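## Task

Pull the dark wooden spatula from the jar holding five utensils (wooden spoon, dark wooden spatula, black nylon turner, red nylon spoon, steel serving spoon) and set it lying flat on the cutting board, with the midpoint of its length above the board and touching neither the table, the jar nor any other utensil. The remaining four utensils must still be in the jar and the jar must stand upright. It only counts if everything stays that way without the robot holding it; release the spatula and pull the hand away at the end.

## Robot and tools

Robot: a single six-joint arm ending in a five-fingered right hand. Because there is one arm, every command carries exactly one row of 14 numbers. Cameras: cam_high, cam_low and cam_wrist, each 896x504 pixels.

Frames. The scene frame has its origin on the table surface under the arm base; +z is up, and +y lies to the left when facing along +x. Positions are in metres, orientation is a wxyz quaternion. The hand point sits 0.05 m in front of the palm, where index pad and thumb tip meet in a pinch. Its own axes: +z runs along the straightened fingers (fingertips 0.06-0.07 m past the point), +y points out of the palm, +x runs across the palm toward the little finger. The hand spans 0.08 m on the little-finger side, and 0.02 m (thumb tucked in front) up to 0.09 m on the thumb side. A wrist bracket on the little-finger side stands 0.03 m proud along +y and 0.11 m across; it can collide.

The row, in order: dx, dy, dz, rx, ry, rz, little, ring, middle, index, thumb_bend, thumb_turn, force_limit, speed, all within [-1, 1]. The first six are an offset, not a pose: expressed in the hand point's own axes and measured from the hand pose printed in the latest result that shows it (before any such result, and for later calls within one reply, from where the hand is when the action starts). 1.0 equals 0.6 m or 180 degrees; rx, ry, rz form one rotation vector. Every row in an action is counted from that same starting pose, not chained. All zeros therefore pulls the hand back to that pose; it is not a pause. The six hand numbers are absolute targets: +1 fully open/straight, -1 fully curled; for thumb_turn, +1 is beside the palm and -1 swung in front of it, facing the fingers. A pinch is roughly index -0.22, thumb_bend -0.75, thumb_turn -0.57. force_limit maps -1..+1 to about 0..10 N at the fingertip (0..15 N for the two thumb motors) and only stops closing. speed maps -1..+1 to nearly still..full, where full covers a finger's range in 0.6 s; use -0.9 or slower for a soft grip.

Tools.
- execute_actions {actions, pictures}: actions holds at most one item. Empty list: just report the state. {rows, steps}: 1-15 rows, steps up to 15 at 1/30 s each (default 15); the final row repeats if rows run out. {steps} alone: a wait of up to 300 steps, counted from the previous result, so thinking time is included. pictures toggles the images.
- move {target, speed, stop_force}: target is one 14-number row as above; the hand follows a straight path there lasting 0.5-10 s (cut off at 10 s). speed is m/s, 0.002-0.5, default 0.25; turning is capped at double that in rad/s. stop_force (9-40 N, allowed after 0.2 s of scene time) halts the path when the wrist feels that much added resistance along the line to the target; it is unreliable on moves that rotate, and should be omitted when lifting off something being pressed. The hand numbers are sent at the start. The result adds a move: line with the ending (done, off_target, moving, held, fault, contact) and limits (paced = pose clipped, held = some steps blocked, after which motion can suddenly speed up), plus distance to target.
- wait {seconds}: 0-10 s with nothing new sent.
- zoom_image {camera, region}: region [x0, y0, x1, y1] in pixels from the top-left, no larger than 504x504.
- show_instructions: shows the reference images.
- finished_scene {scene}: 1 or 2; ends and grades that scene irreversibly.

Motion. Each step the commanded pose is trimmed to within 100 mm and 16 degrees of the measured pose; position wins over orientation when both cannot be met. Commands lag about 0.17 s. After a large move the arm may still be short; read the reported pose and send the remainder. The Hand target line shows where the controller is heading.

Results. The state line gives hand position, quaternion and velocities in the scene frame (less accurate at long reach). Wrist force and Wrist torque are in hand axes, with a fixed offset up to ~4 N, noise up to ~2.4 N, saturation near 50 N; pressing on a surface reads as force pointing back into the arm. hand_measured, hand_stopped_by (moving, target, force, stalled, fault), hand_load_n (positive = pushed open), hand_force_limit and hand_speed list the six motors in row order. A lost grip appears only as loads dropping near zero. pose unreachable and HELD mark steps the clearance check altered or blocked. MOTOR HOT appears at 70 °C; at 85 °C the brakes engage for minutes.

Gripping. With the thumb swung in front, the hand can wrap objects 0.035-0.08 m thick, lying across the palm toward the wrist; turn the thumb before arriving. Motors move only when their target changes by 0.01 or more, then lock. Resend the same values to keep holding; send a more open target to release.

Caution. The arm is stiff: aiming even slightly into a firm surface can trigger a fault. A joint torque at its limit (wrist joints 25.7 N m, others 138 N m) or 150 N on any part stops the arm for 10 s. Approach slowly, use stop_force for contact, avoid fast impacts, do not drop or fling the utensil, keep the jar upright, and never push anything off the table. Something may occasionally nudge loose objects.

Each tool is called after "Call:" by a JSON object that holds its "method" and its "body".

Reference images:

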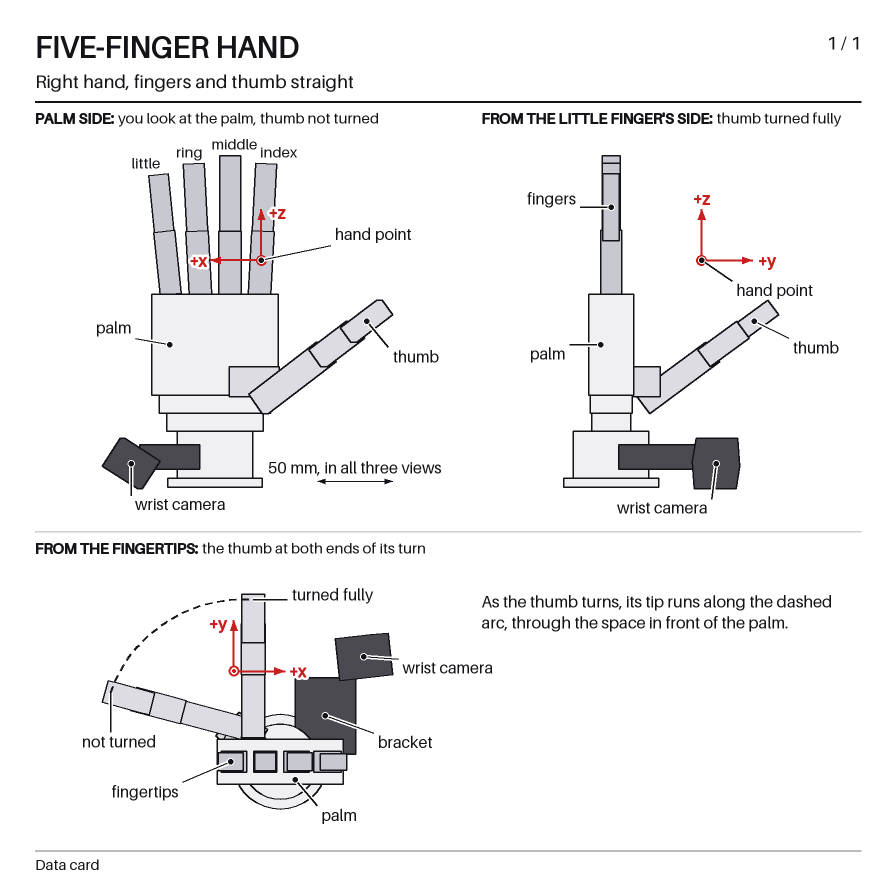

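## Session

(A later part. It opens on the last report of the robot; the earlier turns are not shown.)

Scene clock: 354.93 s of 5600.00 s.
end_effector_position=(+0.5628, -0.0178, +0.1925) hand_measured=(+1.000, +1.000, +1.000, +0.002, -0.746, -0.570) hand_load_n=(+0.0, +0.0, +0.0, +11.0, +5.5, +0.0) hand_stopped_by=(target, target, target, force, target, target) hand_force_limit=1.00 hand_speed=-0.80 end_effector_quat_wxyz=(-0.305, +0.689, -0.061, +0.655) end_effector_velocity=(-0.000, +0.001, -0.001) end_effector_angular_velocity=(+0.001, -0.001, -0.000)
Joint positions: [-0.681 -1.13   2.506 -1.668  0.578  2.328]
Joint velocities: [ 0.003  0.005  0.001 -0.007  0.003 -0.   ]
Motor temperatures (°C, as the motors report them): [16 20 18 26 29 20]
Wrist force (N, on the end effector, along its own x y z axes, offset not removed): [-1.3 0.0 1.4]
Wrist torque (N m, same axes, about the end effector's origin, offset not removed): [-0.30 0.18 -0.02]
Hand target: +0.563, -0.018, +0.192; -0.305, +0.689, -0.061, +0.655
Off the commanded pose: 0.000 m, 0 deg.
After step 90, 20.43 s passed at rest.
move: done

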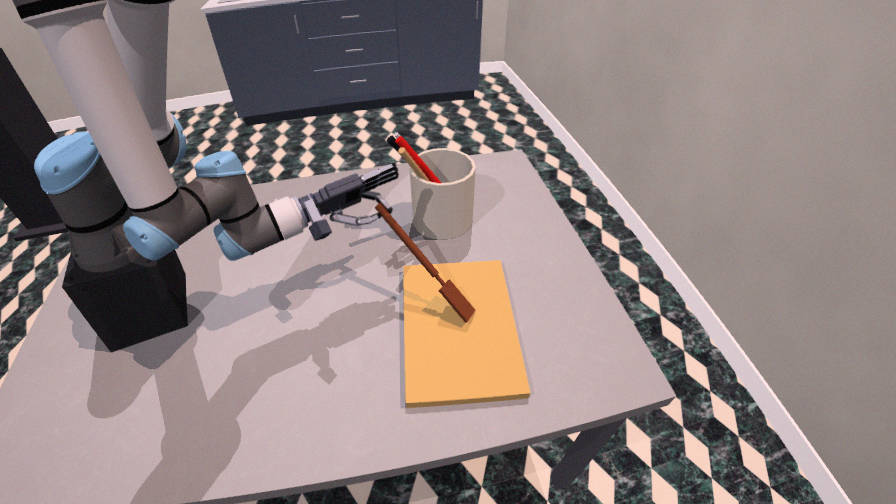

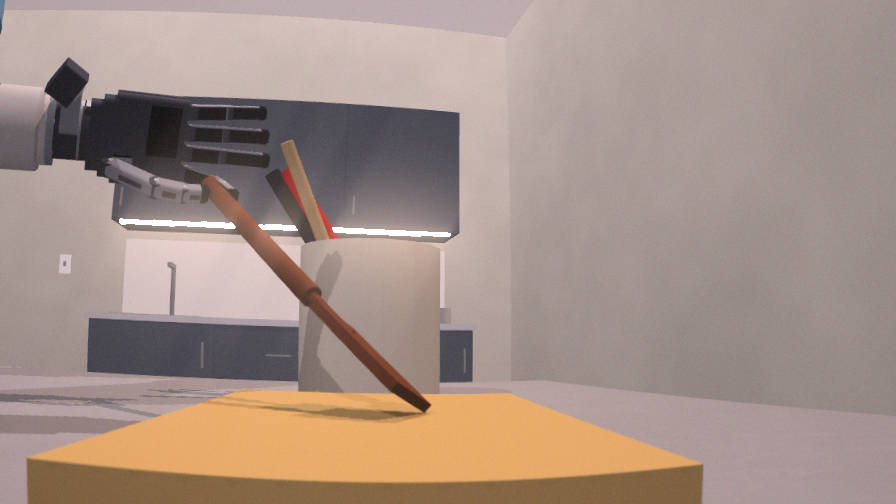

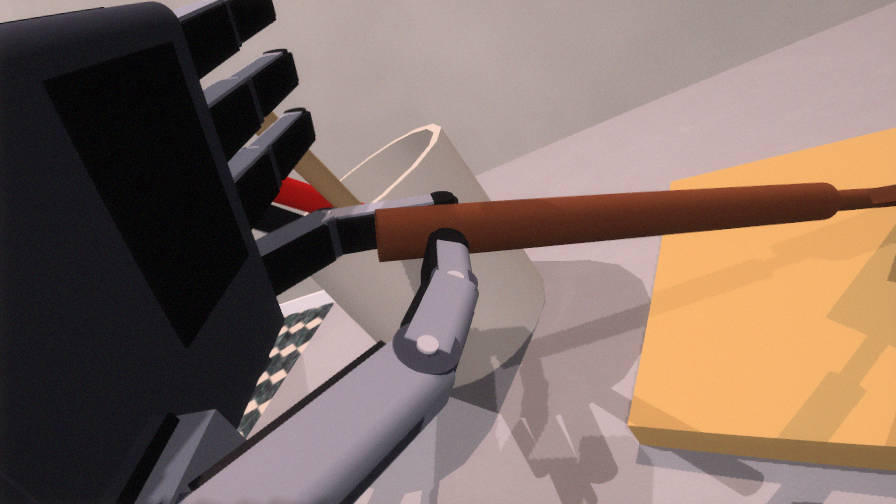

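Call:
{"method": "execute_actions", "body": {"actions": []}}

Scene clock: 364.93 s of 5600.00 s.
end_effector_position=(+0.5628, -0.0177, +0.1924) hand_measured=(+1.000, +1.000, +1.000, +0.002, -0.746, -0.570) hand_load_n=(+0.0, +0.0, +0.0, +11.0, +5.5, +0.0) hand_stopped_by=(target, target, target, force, target, target) hand_force_limit=1.00 hand_speed=-0.80 end_effector_quat_wxyz=(-0.305, +0.689, -0.061, +0.655) end_effector_velocity=(+0.000, -0.000, +0.000) end_effector_angular_velocity=(+0.000, +0.000, -0.000)
Joint positions: [-0.68  -1.129  2.506 -1.669  0.579  2.328]
Joint velocities: [-0.    -0.001 -0.     0.001  0.     0.   ]
Motor temperatures (°C, as the motors report them): [16 20 18 26 29 20]
Wrist force (N, on the end effector, along its own x y z axes, offset not removed): [-2.2 1.3 0.6]
Wrist torque (N m, same axes, about the end effector's origin, offset not removed): [0.09 0.28 -0.10]
Hand target: +0.563, -0.018, +0.192; -0.305, +0.689, -0.061, +0.655
Off the commanded pose: 0.000 m, 0 deg.
Steps of this call (steps 1 to 90: nothing new was sent; then 7.00 s passed at rest). Readings (end_effector_position | what the end effector reports):
1: (+0.5628, -0.0178, +0.1924) | hand_measured=(+1.000, +1.000, +1.000, +0.002, -0.746, -0.570) hand_load_n=(+0.0, +0.0, +0.0, +11.0, +5.5, +0.0) hand_stopped_by=(target, target, target, force, target, target) hand_force_limit=1.00 hand_speed=-0.80
2: (+0.5628, -0.0177, +0.1924) | hand_measured=(+1.000, +1.000, +1.000, +0.002, -0.746, -0.570) hand_load_n=(+0.0, +0.0, +0.0, +11.0, +5.5, +0.0) hand_stopped_by=(target, target, target, force, target, target) hand_force_limit=1.00 hand_speed=-0.80
4: (+0.5628, -0.0177, +0.1924) | hand_measured=(+1.000, +1.000, +1.000, +0.002, -0.746, -0.570) hand_load_n=(+0.0, +0.0, +0.0, +11.0, +5.5, +0.0) hand_stopped_by=(target, target, target, force, target, target) hand_force_limit=1.00 hand_speed=-0.80
8: (+0.5628, -0.0177, +0.1924) | hand_measured=(+1.000, +1.000, +1.000, +0.002, -0.746, -0.570) hand_load_n=(+0.0, +0.0, +0.0, +11.0, +5.5, +0.0) hand_stopped_by=(target, target, target, force, target, target) hand_force_limit=1.00 hand_speed=-0.80
90: the state above

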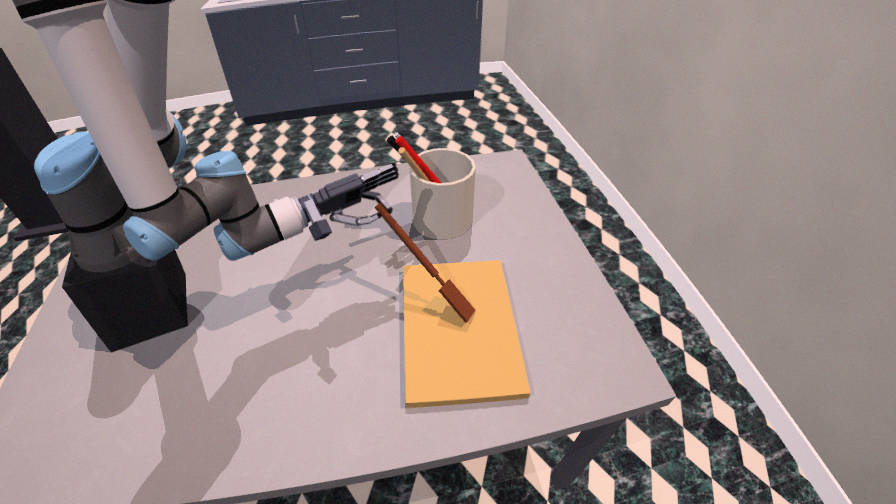

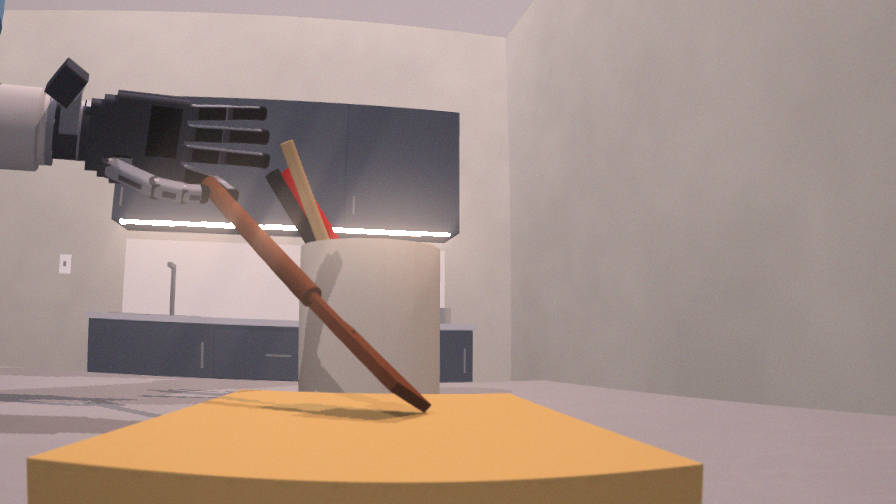

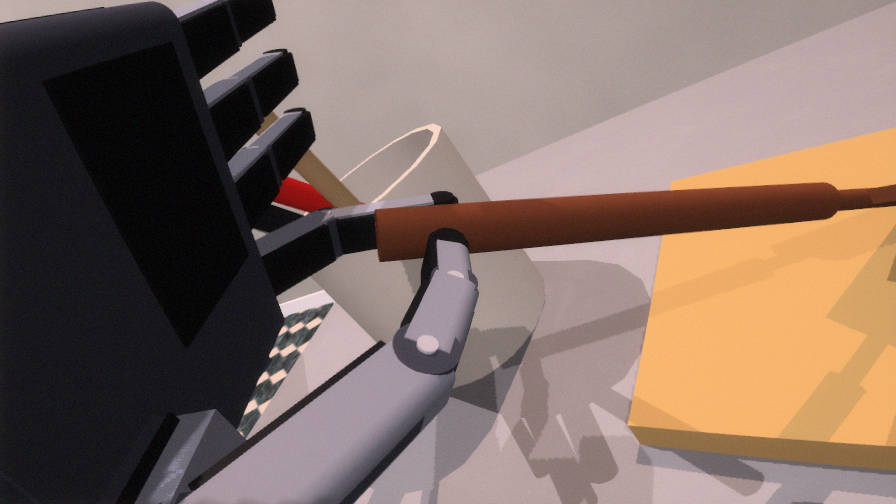

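Call:
{"method": "move", "body": {"target": [-0.0987, 0.0694, 0, 0, 0, -0.0833, 1, 1, 1, -0.35, -0.75, -0.57, 1.0, -0.8], "speed": 0.07}}

Scene clock: 377.30 s of 5600.00 s.
end_effector_position=(+0.5680, -0.0227, +0.1206) hand_measured=(+1.000, +1.000, +1.000, +0.002, -0.746, -0.570) hand_load_n=(+0.0, +0.0, +0.0, +11.0, +6.0, +0.5) hand_stopped_by=(target, target, target, force, target, target) hand_force_limit=1.00 hand_speed=-0.80 end_effector_quat_wxyz=(-0.217, +0.691, +0.030, +0.689) end_effector_velocity=(+0.000, -0.001, -0.001) end_effector_angular_velocity=(-0.005, -0.003, -0.001)
Joint positions: [-0.632 -0.814  2.446 -1.903  0.625  2.043]
Joint velocities: [ 0.     0.007 -0.002 -0.005  0.001 -0.005]
Motor temperatures (°C, as the motors report them): [16 20 18 26 29 20]
Wrist force (N, on the end effector, along its own x y z axes, offset not removed): [-2.3 -0.8 1.1]
Wrist torque (N m, same axes, about the end effector's origin, offset not removed): [-0.26 0.29 -0.09]
Hand target: +0.568, -0.023, +0.120; -0.217, +0.691, +0.030, +0.689
Off the commanded pose: 0.000 m, 0 deg.
After step 90, 7.13 s passed at rest.
move: done

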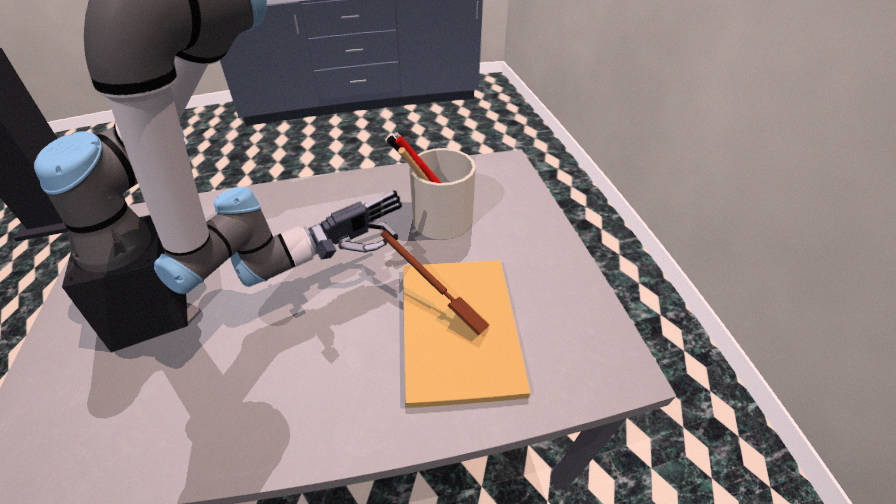

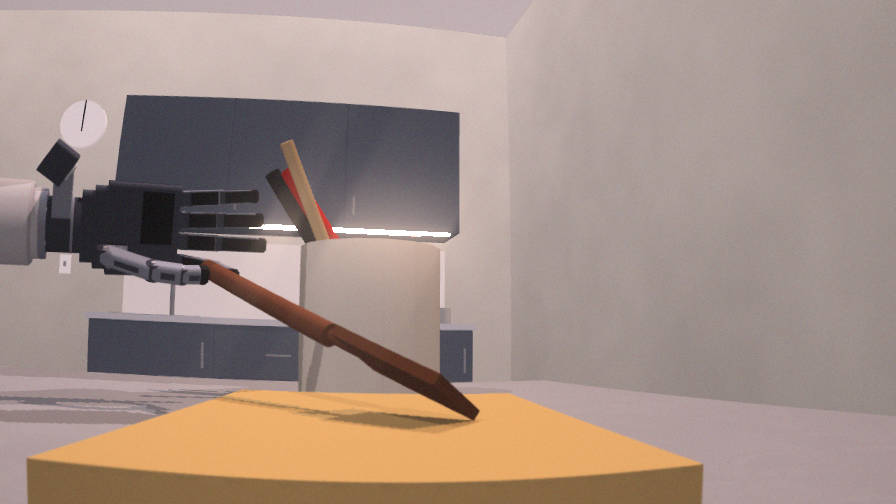

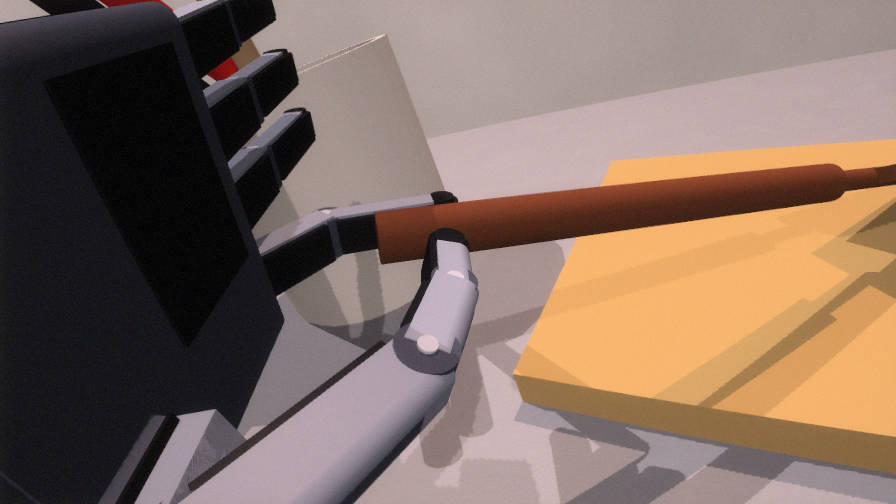

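Call:
{"method": "move", "body": {"target": [-0.0913, 0.0333, 0, 0, 0, -0.0667, 1, 1, 1, -0.35, -0.75, -0.57, 1.0, -0.8], "speed": 0.06}}

Scene clock: 396.90 s of 5600.00 s.
end_effector_position=(+0.5722, -0.0267, +0.0627) hand_measured=(+1.000, +1.000, +1.000, +0.002, -0.746, -0.570) hand_load_n=(+0.0, +0.0, +0.0, +11.0, +6.0, +0.5) hand_stopped_by=(target, target, target, force, target, target) hand_force_limit=1.00 hand_speed=-0.80 end_effector_quat_wxyz=(-0.144, +0.684, +0.102, +0.708) end_effector_velocity=(+0.000, -0.001, -0.002) end_effector_angular_velocity=(-0.006, -0.002, -0.001)
Joint positions: [-0.598 -0.583  2.351 -2.027  0.658  1.819]
Joint velocities: [ 0.     0.007 -0.004 -0.003  0.001 -0.007]
Motor temperatures (°C, as the motors report them): [16 20 18 26 29 20]
Wrist force (N, on the end effector, along its own x y z axes, offset not removed): [-1.8 -0.7 1.7]
Wrist torque (N m, same axes, about the end effector's origin, offset not removed): [-0.29 0.30 -0.11]
Hand target: +0.572, -0.027, +0.063; -0.144, +0.684, +0.102, +0.708
Off the commanded pose: 0.000 m, 0 deg.
After step 90, 14.53 s passed at rest.
move: done

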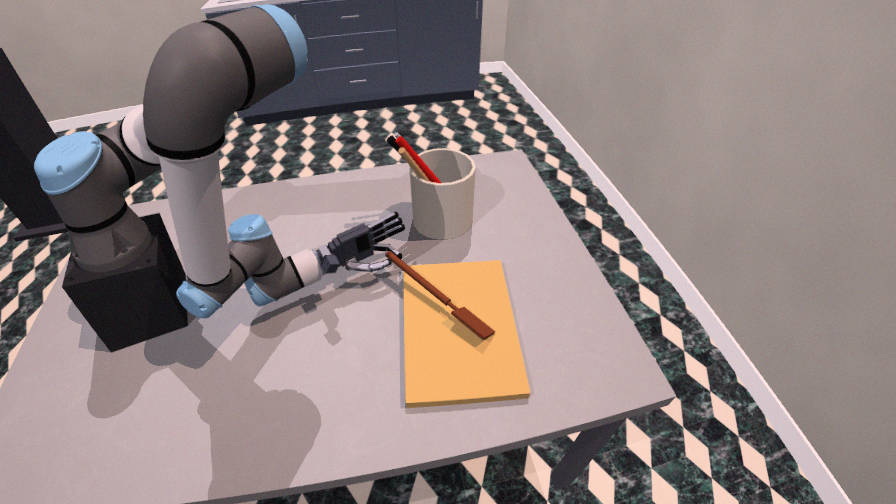

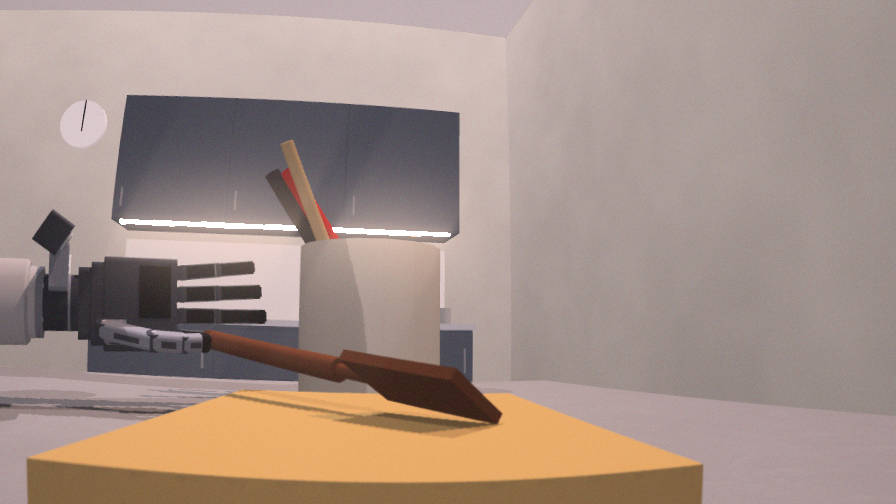

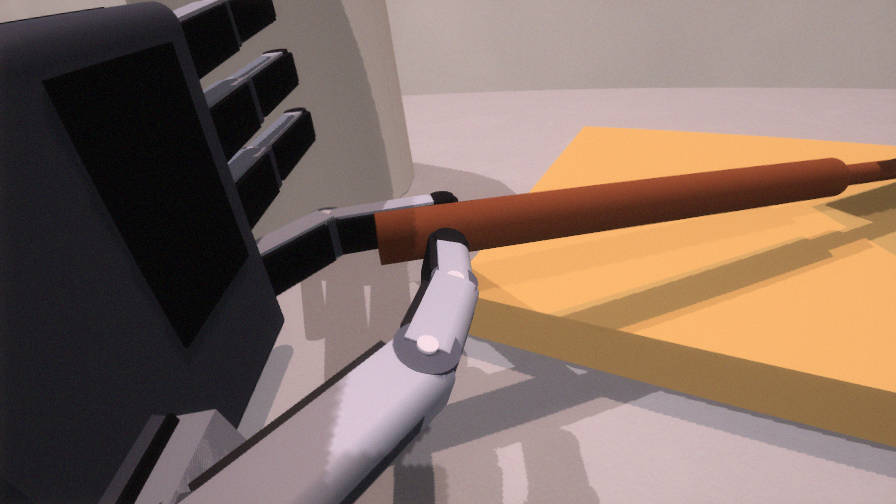

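Call:
{"method": "move", "body": {"target": [-0.0366, 0.002, -0.0016, 0, 0, -0.02, 1, 1, 1, -0.35, -0.75, -0.57, 1.0, -0.8], "speed": 0.04}}

Scene clock: 407.70 s of 5600.00 s.
end_effector_position=(+0.5722, -0.0267, +0.0409) hand_measured=(+1.000, +1.000, +1.000, +0.002, -0.746, -0.570) hand_load_n=(+0.0, +0.0, +0.0, +11.0, +6.0, +0.5) hand_stopped_by=(target, target, target, force, target, target) hand_force_limit=1.00 hand_speed=-0.80 end_effector_quat_wxyz=(-0.122, +0.680, +0.123, +0.712) end_effector_velocity=(-0.001, -0.001, -0.003) end_effector_angular_velocity=(-0.002, +0.001, -0.002)
Joint positions: [-0.586 -0.505  2.311 -2.062  0.669  1.751]
Joint velocities: [-0.     0.008 -0.003 -0.002  0.001 -0.004]
Motor temperatures (°C, as the motors report them): [16 20 18 26 29 20]
Wrist force (N, on the end effector, along its own x y z axes, offset not removed): [-1.1 -0.4 1.8]
Wrist torque (N m, same axes, about the end effector's origin, offset not removed): [-0.30 0.07 -0.05]
Hand target: +0.572, -0.027, +0.041; -0.122, +0.680, +0.123, +0.712
Off the commanded pose: 0.000 m, 0 deg.
After step 90, 6.70 s passed at rest.
move: done

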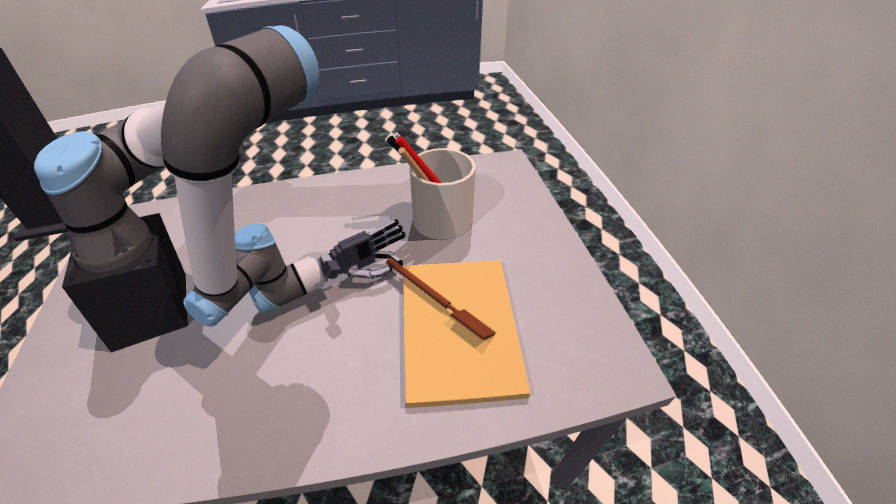

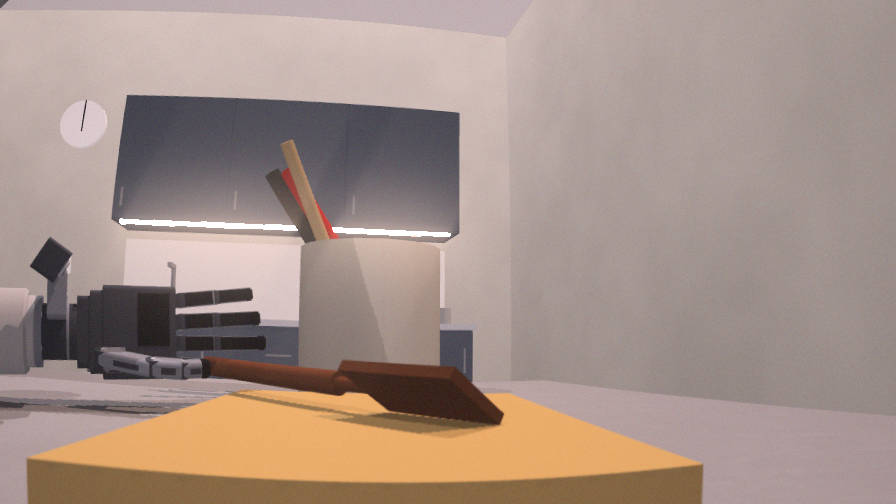

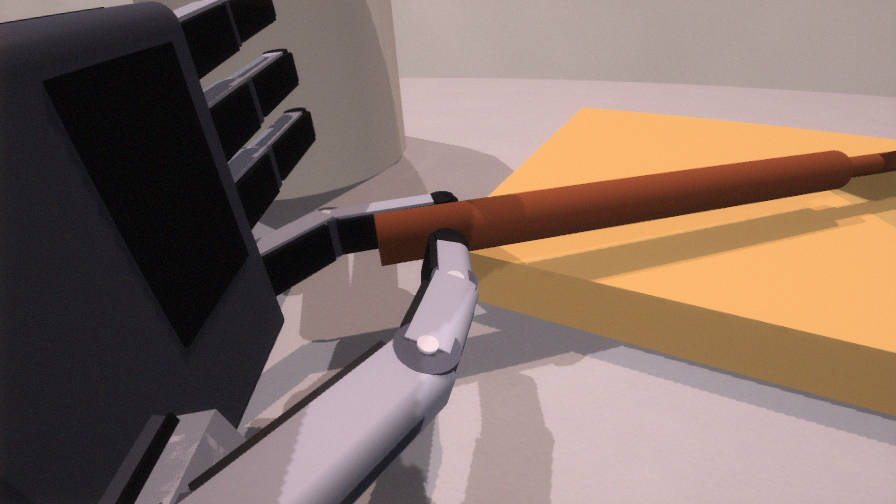

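Call:
{"method": "execute_actions", "body": {"actions": [{"rows": [[0,0,0,0,0,0,1,1,1,-0.35,-0.75,-0.42,1.0,-0.75]], "steps": 15}]}}

Scene clock: 411.60 s of 5600.00 s.
end_effector_position=(+0.5723, -0.0268, +0.0409) hand_measured=(+1.000, +1.000, +1.000, +0.002, -0.746, -0.428) hand_load_n=(+0.0, +0.0, +0.0, +11.0, +7.0, +0.0) hand_stopped_by=(target, target, target, force, target, moving) hand_force_limit=1.00 hand_speed=-0.75 end_effector_quat_wxyz=(-0.122, +0.680, +0.123, +0.712) end_effector_velocity=(+0.000, +0.002, +0.000) end_effector_angular_velocity=(-0.000, -0.000, +0.003)
Joint positions: [-0.586 -0.505  2.311 -2.062  0.669  1.751]
Joint velocities: [ 0.003 -0.     0.    -0.    -0.    -0.001]
Motor temperatures (°C, as the motors report them): [16 20 18 26 29 20]
Wrist force (N, on the end effector, along its own x y z axes, offset not removed): [-1.1 -0.5 1.7]
Wrist torque (N m, same axes, about the end effector's origin, offset not removed): [-0.28 0.04 -0.01]
Hand target: +0.572, -0.027, +0.041; -0.122, +0.680, +0.123, +0.712
Off the commanded pose: 0.000 m, 0 deg.
Steps of this call (steps 1 to 90: nothing new was sent; then 0.40 s passed at rest; steps 91 to 105: all 15 steps of this action). Readings (end_effector_position | what the end effector reports):
91: (+0.5722, -0.0267, +0.0407) | hand_measured=(+1.000, +1.000, +1.000, +0.002, -0.746, -0.570) hand_load_n=(+0.0, +0.0, +0.0, +11.0, +6.0, +0.5) hand_stopped_by=(target, target, target, force, target, moving) hand_force_limit=1.00 hand_speed=-0.75
92: (+0.5722, -0.0267, +0.0407) | hand_measured=(+1.000, +1.000, +1.000, +0.002, -0.746, -0.570) hand_load_n=(+0.0, +0.0, +0.0, +11.0, +6.0, +0.5) hand_stopped_by=(target, target, target, force, target, moving) hand_force_limit=1.00 hand_speed=-0.75
94: (+0.5722, -0.0267, +0.0408) | hand_measured=(+1.000, +1.000, +1.000, +0.002, -0.746, -0.560) hand_load_n=(+0.0, +0.0, +0.0, +11.0, +6.0, +0.0) hand_stopped_by=(target, target, target, force, target, moving) hand_force_limit=1.00 hand_speed=-0.75
98: (+0.5723, -0.0268, +0.0409) | hand_measured=(+1.000, +1.000, +1.000, +0.002, -0.746, -0.512) hand_load_n=(+0.0, +0.0, +0.0, +11.0, +6.0, +0.0) hand_stopped_by=(target, target, target, force, target, moving) hand_force_limit=1.00 hand_speed=-0.75
105: the state above

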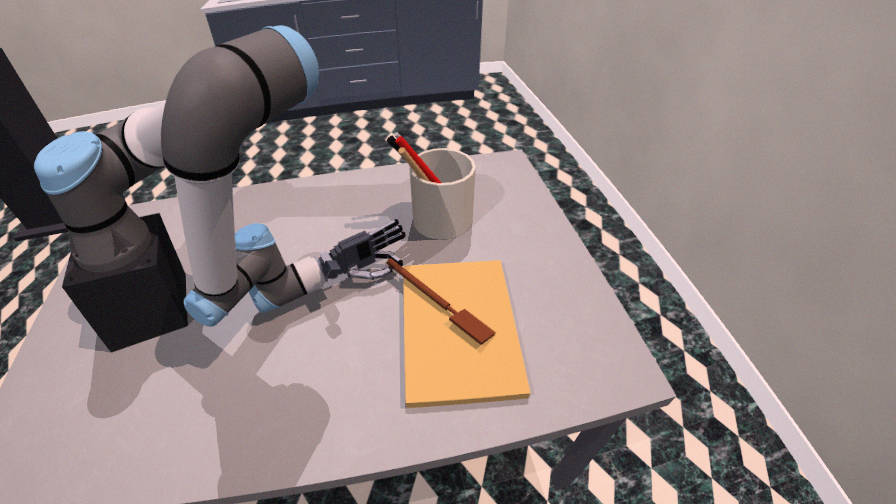

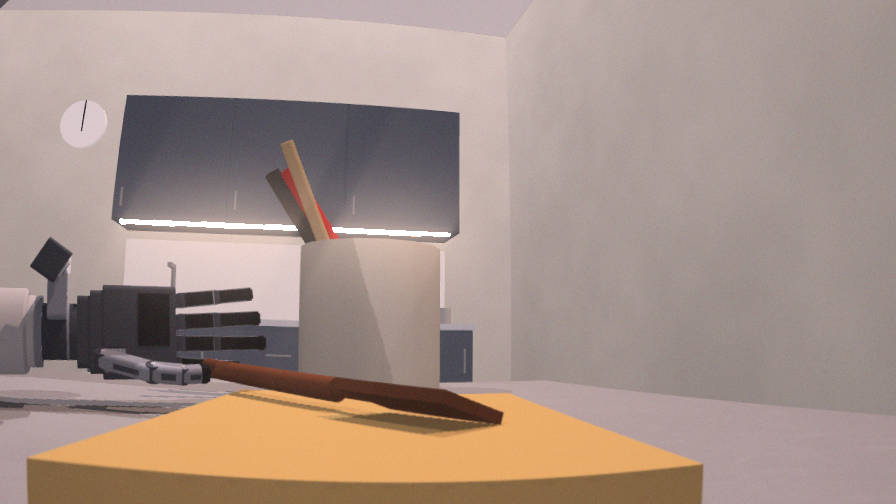

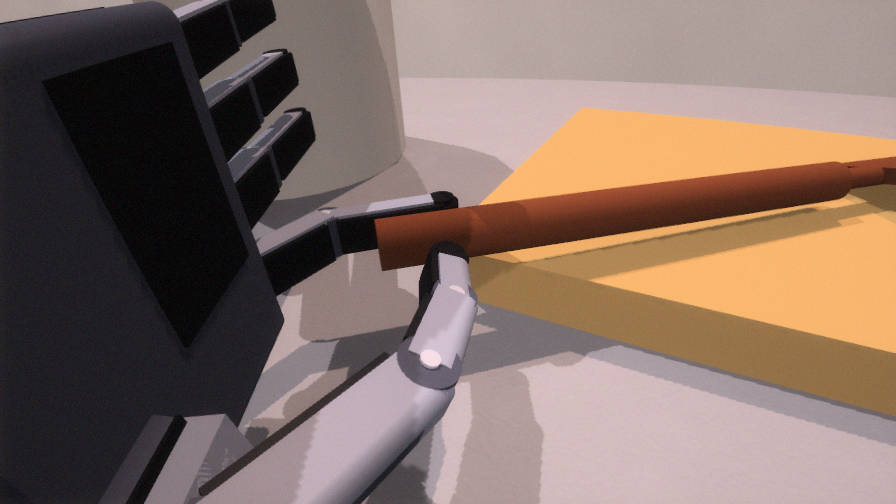

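The thumb roll works. Continue to roll it flat.

Call:
{"method": "execute_actions", "body": {"actions": [{"rows": [[0,0,0,0,0,0,1,1,1,-0.35,-0.75,-0.29,1.0,-0.75]], "steps": 15}]}}

Scene clock: 413.50 s of 5600.00 s.
end_effector_position=(+0.5722, -0.0267, +0.0409) hand_measured=(+1.000, +1.000, +1.000, +0.002, -0.746, -0.290) hand_load_n=(+0.0, +0.0, +0.0, +11.0, +8.5, +0.0) hand_stopped_by=(target, target, target, force, target, moving) hand_force_limit=1.00 hand_speed=-0.75 end_effector_quat_wxyz=(-0.122, +0.680, +0.123, +0.712) end_effector_velocity=(+0.001, -0.000, +0.001) end_effector_angular_velocity=(-0.001, -0.002, +0.000)
Joint positions: [-0.586 -0.505  2.311 -2.062  0.669  1.751]
Joint velocities: [ 0.    -0.002  0.    -0.     0.    -0.   ]
Motor temperatures (°C, as the motors report them): [16 20 18 26 29 20]
Wrist force (N, on the end effector, along its own x y z axes, offset not removed): [-1.7 -1.4 1.7]
Wrist torque (N m, same axes, about the end effector's origin, offset not removed): [-0.43 0.22 -0.12]
Hand target: +0.572, -0.027, +0.041; -0.122, +0.680, +0.123, +0.712
Off the commanded pose: 0.000 m, 0 deg.
Steps of this call (steps 1 to 42: nothing new was sent; steps 43 to 57: all 15 steps of this action). Readings (end_effector_position | what the end effector reports):
43: (+0.5722, -0.0267, +0.0409) | hand_measured=(+1.000, +1.000, +1.000, +0.002, -0.746, -0.420) hand_load_n=(+0.0, +0.0, +0.0, +11.0, +7.5, +0.0) hand_stopped_by=(target, target, target, force, target, moving) hand_force_limit=1.00 hand_speed=-0.75
44: (+0.5722, -0.0267, +0.0409) | hand_measured=(+1.000, +1.000, +1.000, +0.002, -0.746, -0.420) hand_load_n=(+0.0, +0.0, +0.0, +11.0, +7.5, +0.0) hand_stopped_by=(target, target, target, force, target, moving) hand_force_limit=1.00 hand_speed=-0.75
46: (+0.5722, -0.0267, +0.0409) | hand_measured=(+1.000, +1.000, +1.000, +0.002, -0.746, -0.410) hand_load_n=(+0.0, +0.0, +0.0, +11.0, +7.5, +0.0) hand_stopped_by=(target, target, target, force, target, moving) hand_force_limit=1.00 hand_speed=-0.75
50: (+0.5722, -0.0267, +0.0409) | hand_measured=(+1.000, +1.000, +1.000, +0.002, -0.746, -0.362) hand_load_n=(+0.0, +0.0, +0.0, +11.0, +8.0, +0.0) hand_stopped_by=(target, target, target, force, target, moving) hand_force_limit=1.00 hand_speed=-0.75
57: the state above

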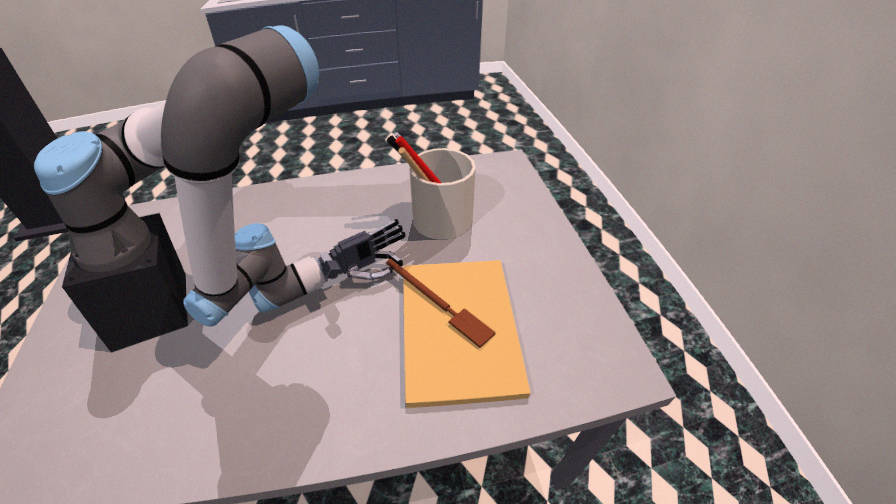

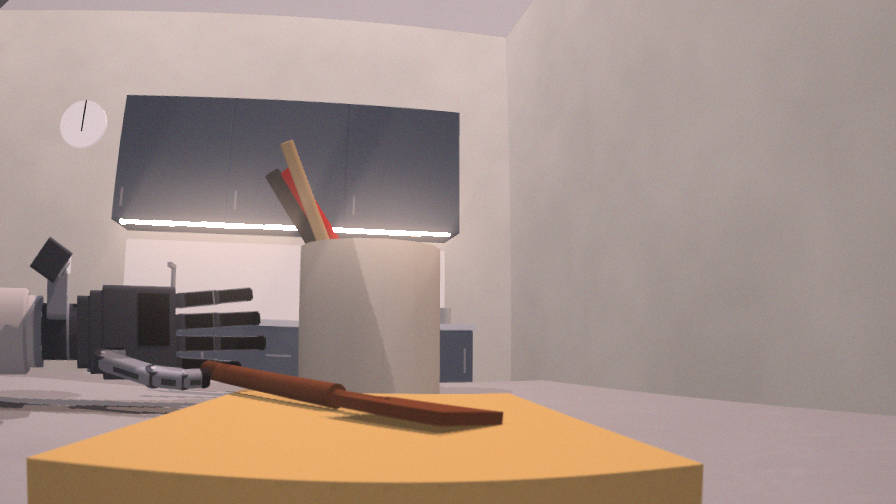

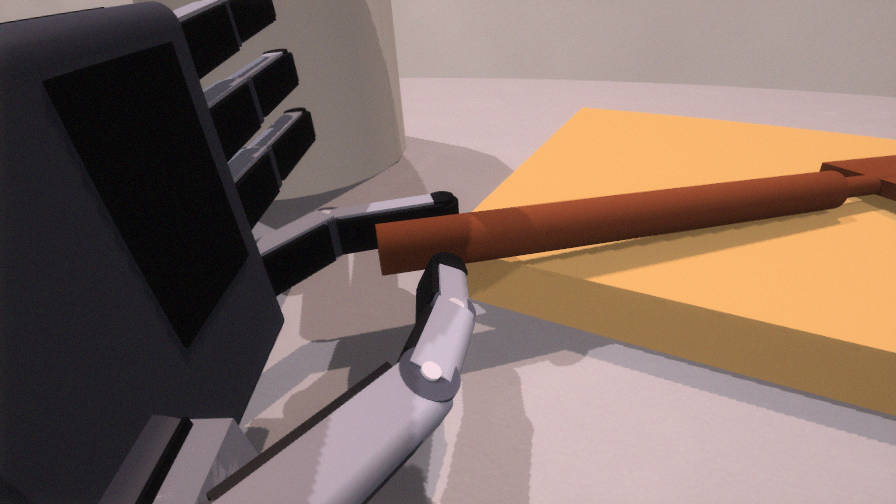

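Call:
{"method": "execute_actions", "body": {"actions": [{"rows": [[-0.001,0,0,0,0,0,1,1,1,-0.35,-0.75,-0.24,1.0,-0.8],[-0.002,0,0,0,0,0,1,1,1,-0.35,-0.75,-0.24,1.0,-0.8],[-0.003,0,0,0,0,0,1,1,1,-0.35,-0.75,-0.24,1.0,-0.8],[-0.004,0,0,0,0,0,1,1,1,-0.35,-0.75,-0.24,1.0,-0.8],[-0.005,0,0,0,0,0,1,1,1,-0.35,-0.75,-0.24,1.0,-0.8]], "steps": 15}]}}

Scene clock: 416.80 s of 5600.00 s.
end_effector_position=(+0.5723, -0.0267, +0.0379) hand_measured=(+1.000, +1.000, +1.000, +0.002, -0.746, -0.240) hand_load_n=(+0.0, +0.0, +0.0, +11.0, +8.5, -0.5) hand_stopped_by=(target, target, target, force, target, target) hand_force_limit=1.00 hand_speed=-0.80 end_effector_quat_wxyz=(-0.122, +0.680, +0.123, +0.712) end_effector_velocity=(+0.000, +0.000, -0.000) end_effector_angular_velocity=(-0.000, -0.001, +0.001)
Joint positions: [-0.585 -0.496  2.306 -2.065  0.67   1.751]
Joint velocities: [ 0.001  0.001 -0.001 -0.001  0.     0.   ]
Motor temperatures (°C, as the motors report them): [16 20 18 26 29 20]
Wrist force (N, on the end effector, along its own x y z axes, offset not removed): [-1.4 -1.1 0.3]
Wrist torque (N m, same axes, about the end effector's origin, offset not removed): [-0.22 0.29 -0.14]
Hand target: +0.572, -0.027, +0.038; -0.122, +0.680, +0.123, +0.712
Off the commanded pose: 0.000 m, 0 deg.
Steps of this call (steps 1 to 84: nothing new was sent; steps 85 to 99: all 15 steps of this action). Readings (end_effector_position | what the end effector reports):
85: (+0.5723, -0.0268, +0.0409) | hand_measured=(+1.000, +1.000, +1.000, +0.002, -0.746, -0.290) hand_load_n=(+0.0, +0.0, +0.0, +11.0, +8.5, +0.0) hand_stopped_by=(target, target, target, force, target, moving) hand_force_limit=1.00 hand_speed=-0.80
86: (+0.5723, -0.0268, +0.0408) | hand_measured=(+1.000, +1.000, +1.000, +0.002, -0.746, -0.290) hand_load_n=(+0.0, +0.0, +0.0, +11.0, +8.5, +0.0) hand_stopped_by=(target, target, target, force, target, moving) hand_force_limit=1.00 hand_speed=-0.80
88: (+0.5723, -0.0267, +0.0402) | hand_measured=(+1.000, +1.000, +1.000, +0.002, -0.746, -0.282) hand_load_n=(+0.0, +0.0, +0.0, +11.0, +9.0, +0.0) hand_stopped_by=(target, target, target, force, target, moving) hand_force_limit=1.00 hand_speed=-0.80
92: (+0.5723, -0.0267, +0.0386) | hand_measured=(+1.000, +1.000, +1.000, +0.002, -0.746, -0.244) hand_load_n=(+0.0, +0.0, +0.0, +11.0, +8.5, -0.5) hand_stopped_by=(target, target, target, force, target, moving) hand_force_limit=1.00 hand_speed=-0.80
99: the state above

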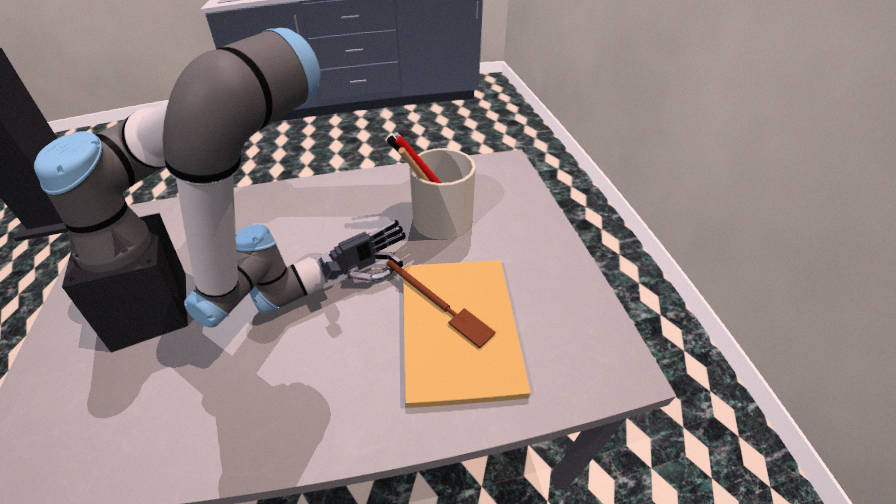

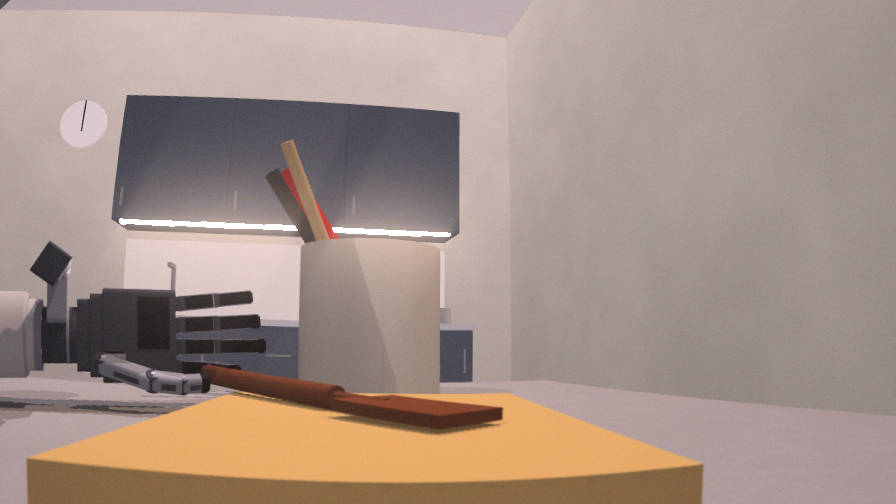

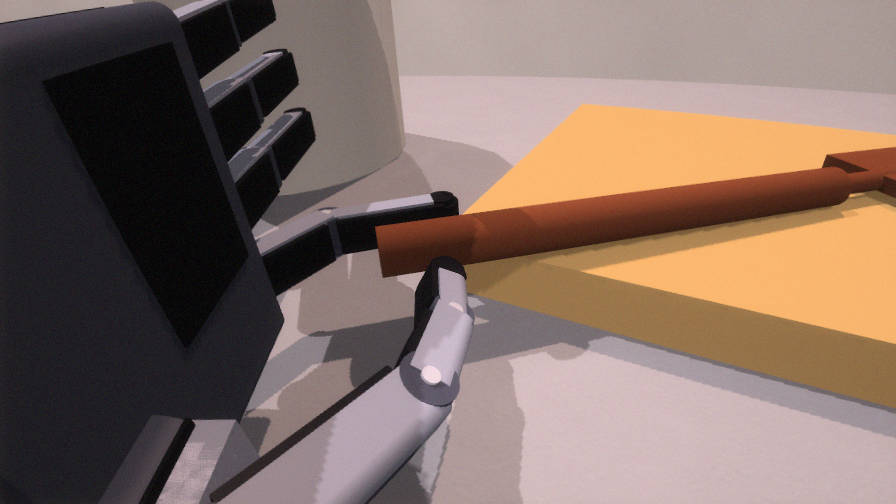

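Call:
{"method": "execute_actions", "body": {"actions": [{"rows": [[-0.001,0,0,0,0,0,1,1,1,-0.35,-0.75,-0.24,1.0,-0.8],[-0.002,0,0,0,0,0,1,1,1,-0.35,-0.75,-0.24,1.0,-0.8],[-0.003,0,0,0,0,0,1,1,1,-0.35,-0.75,-0.24,1.0,-0.8],[-0.003,0,0,0,0,0,1,1,1,-0.35,-0.75,-0.24,1.0,-0.8],[-0.003,0,0,0,0,0,1,1,1,0.4,-0.75,-0.24,1.0,-0.7]], "steps": 15}]}}

Scene clock: 420.23 s of 5600.00 s.
end_effector_position=(+0.5724, -0.0267, +0.0362) hand_measured=(+1.000, +1.000, +1.000, +0.132, -0.750, -0.240) hand_load_n=(+0.0, +0.0, +0.0, +0.0, +0.0, +0.0) hand_stopped_by=(target, target, target, moving, target, target) hand_force_limit=1.00 hand_speed=-0.70 end_effector_quat_wxyz=(-0.122, +0.680, +0.123, +0.712) end_effector_velocity=(+0.000, +0.001, +0.000) end_effector_angular_velocity=(-0.001, -0.001, +0.002)
Joint positions: [-0.585 -0.491  2.302 -2.067  0.671  1.751]
Joint velocities: [ 0.002 -0.    -0.001 -0.    -0.    -0.   ]
Motor temperatures (°C, as the motors report them): [16 20 18 26 29 20]
Wrist force (N, on the end effector, along its own x y z axes, offset not removed): [-1.5 -1.4 1.3]
Wrist torque (N m, same axes, about the end effector's origin, offset not removed): [-0.42 0.19 -0.07]
Hand target: +0.572, -0.027, +0.036; -0.122, +0.680, +0.123, +0.712
Off the commanded pose: 0.000 m, 0 deg.
Steps of this call (steps 1 to 88: nothing new was sent; steps 89 to 103: all 15 steps of this action). Readings (end_effector_position | what the end effector reports):
89: (+0.5723, -0.0267, +0.0379) | hand_measured=(+1.000, +1.000, +1.000, +0.002, -0.746, -0.240) hand_load_n=(+0.0, +0.0, +0.0, +11.0, +8.5, -0.5) hand_stopped_by=(target, target, target, force, target, target) hand_force_limit=1.00 hand_speed=-0.80
90: (+0.5723, -0.0267, +0.0378) | hand_measured=(+1.000, +1.000, +1.000, +0.002, -0.746, -0.240) hand_load_n=(+0.0, +0.0, +0.0, +11.0, +8.5, -0.5) hand_stopped_by=(target, target, target, force, target, target) hand_force_limit=1.00 hand_speed=-0.80
92: (+0.5724, -0.0267, +0.0373) | hand_measured=(+1.000, +1.000, +1.000, +0.002, -0.746, -0.240) hand_load_n=(+0.0, +0.0, +0.0, +11.0, +8.5, -0.5) hand_stopped_by=(target, target, target, force, target, target) hand_force_limit=1.00 hand_speed=-0.80
96: (+0.5724, -0.0267, +0.0364) | hand_measured=(+1.000, +1.000, +1.000, +0.016, -0.746, -0.240) hand_load_n=(+0.0, +0.0, +0.0, +6.0, +6.5, -0.5) hand_stopped_by=(target, target, target, moving, target, target) hand_force_limit=1.00 hand_speed=-0.70
103: the state above

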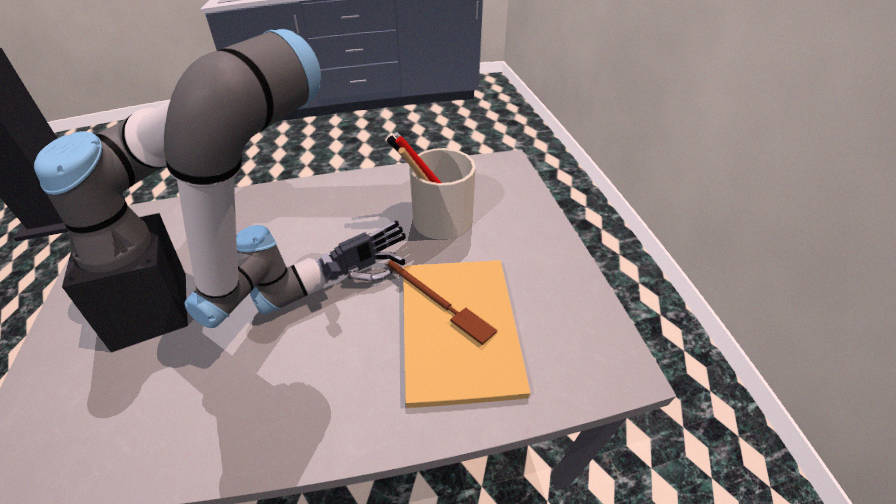

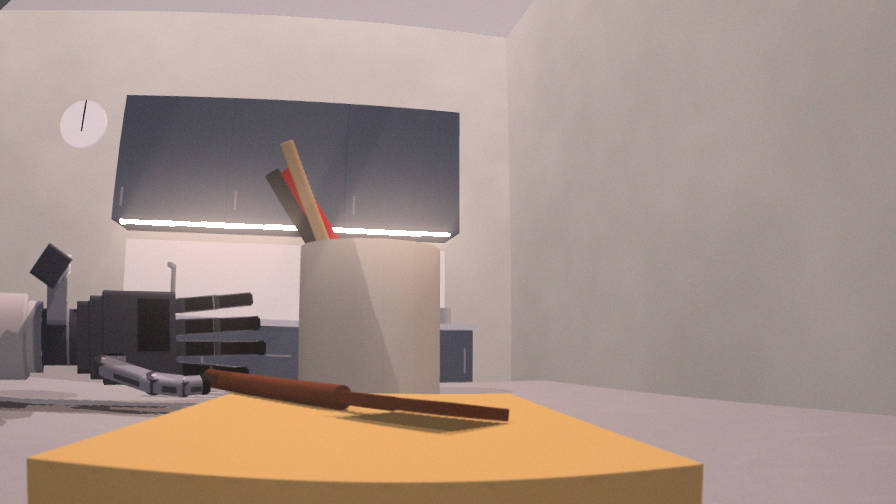

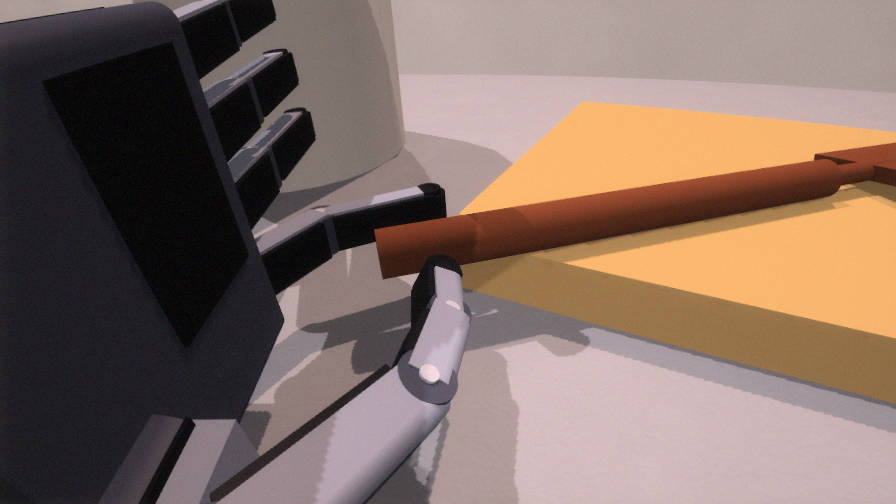

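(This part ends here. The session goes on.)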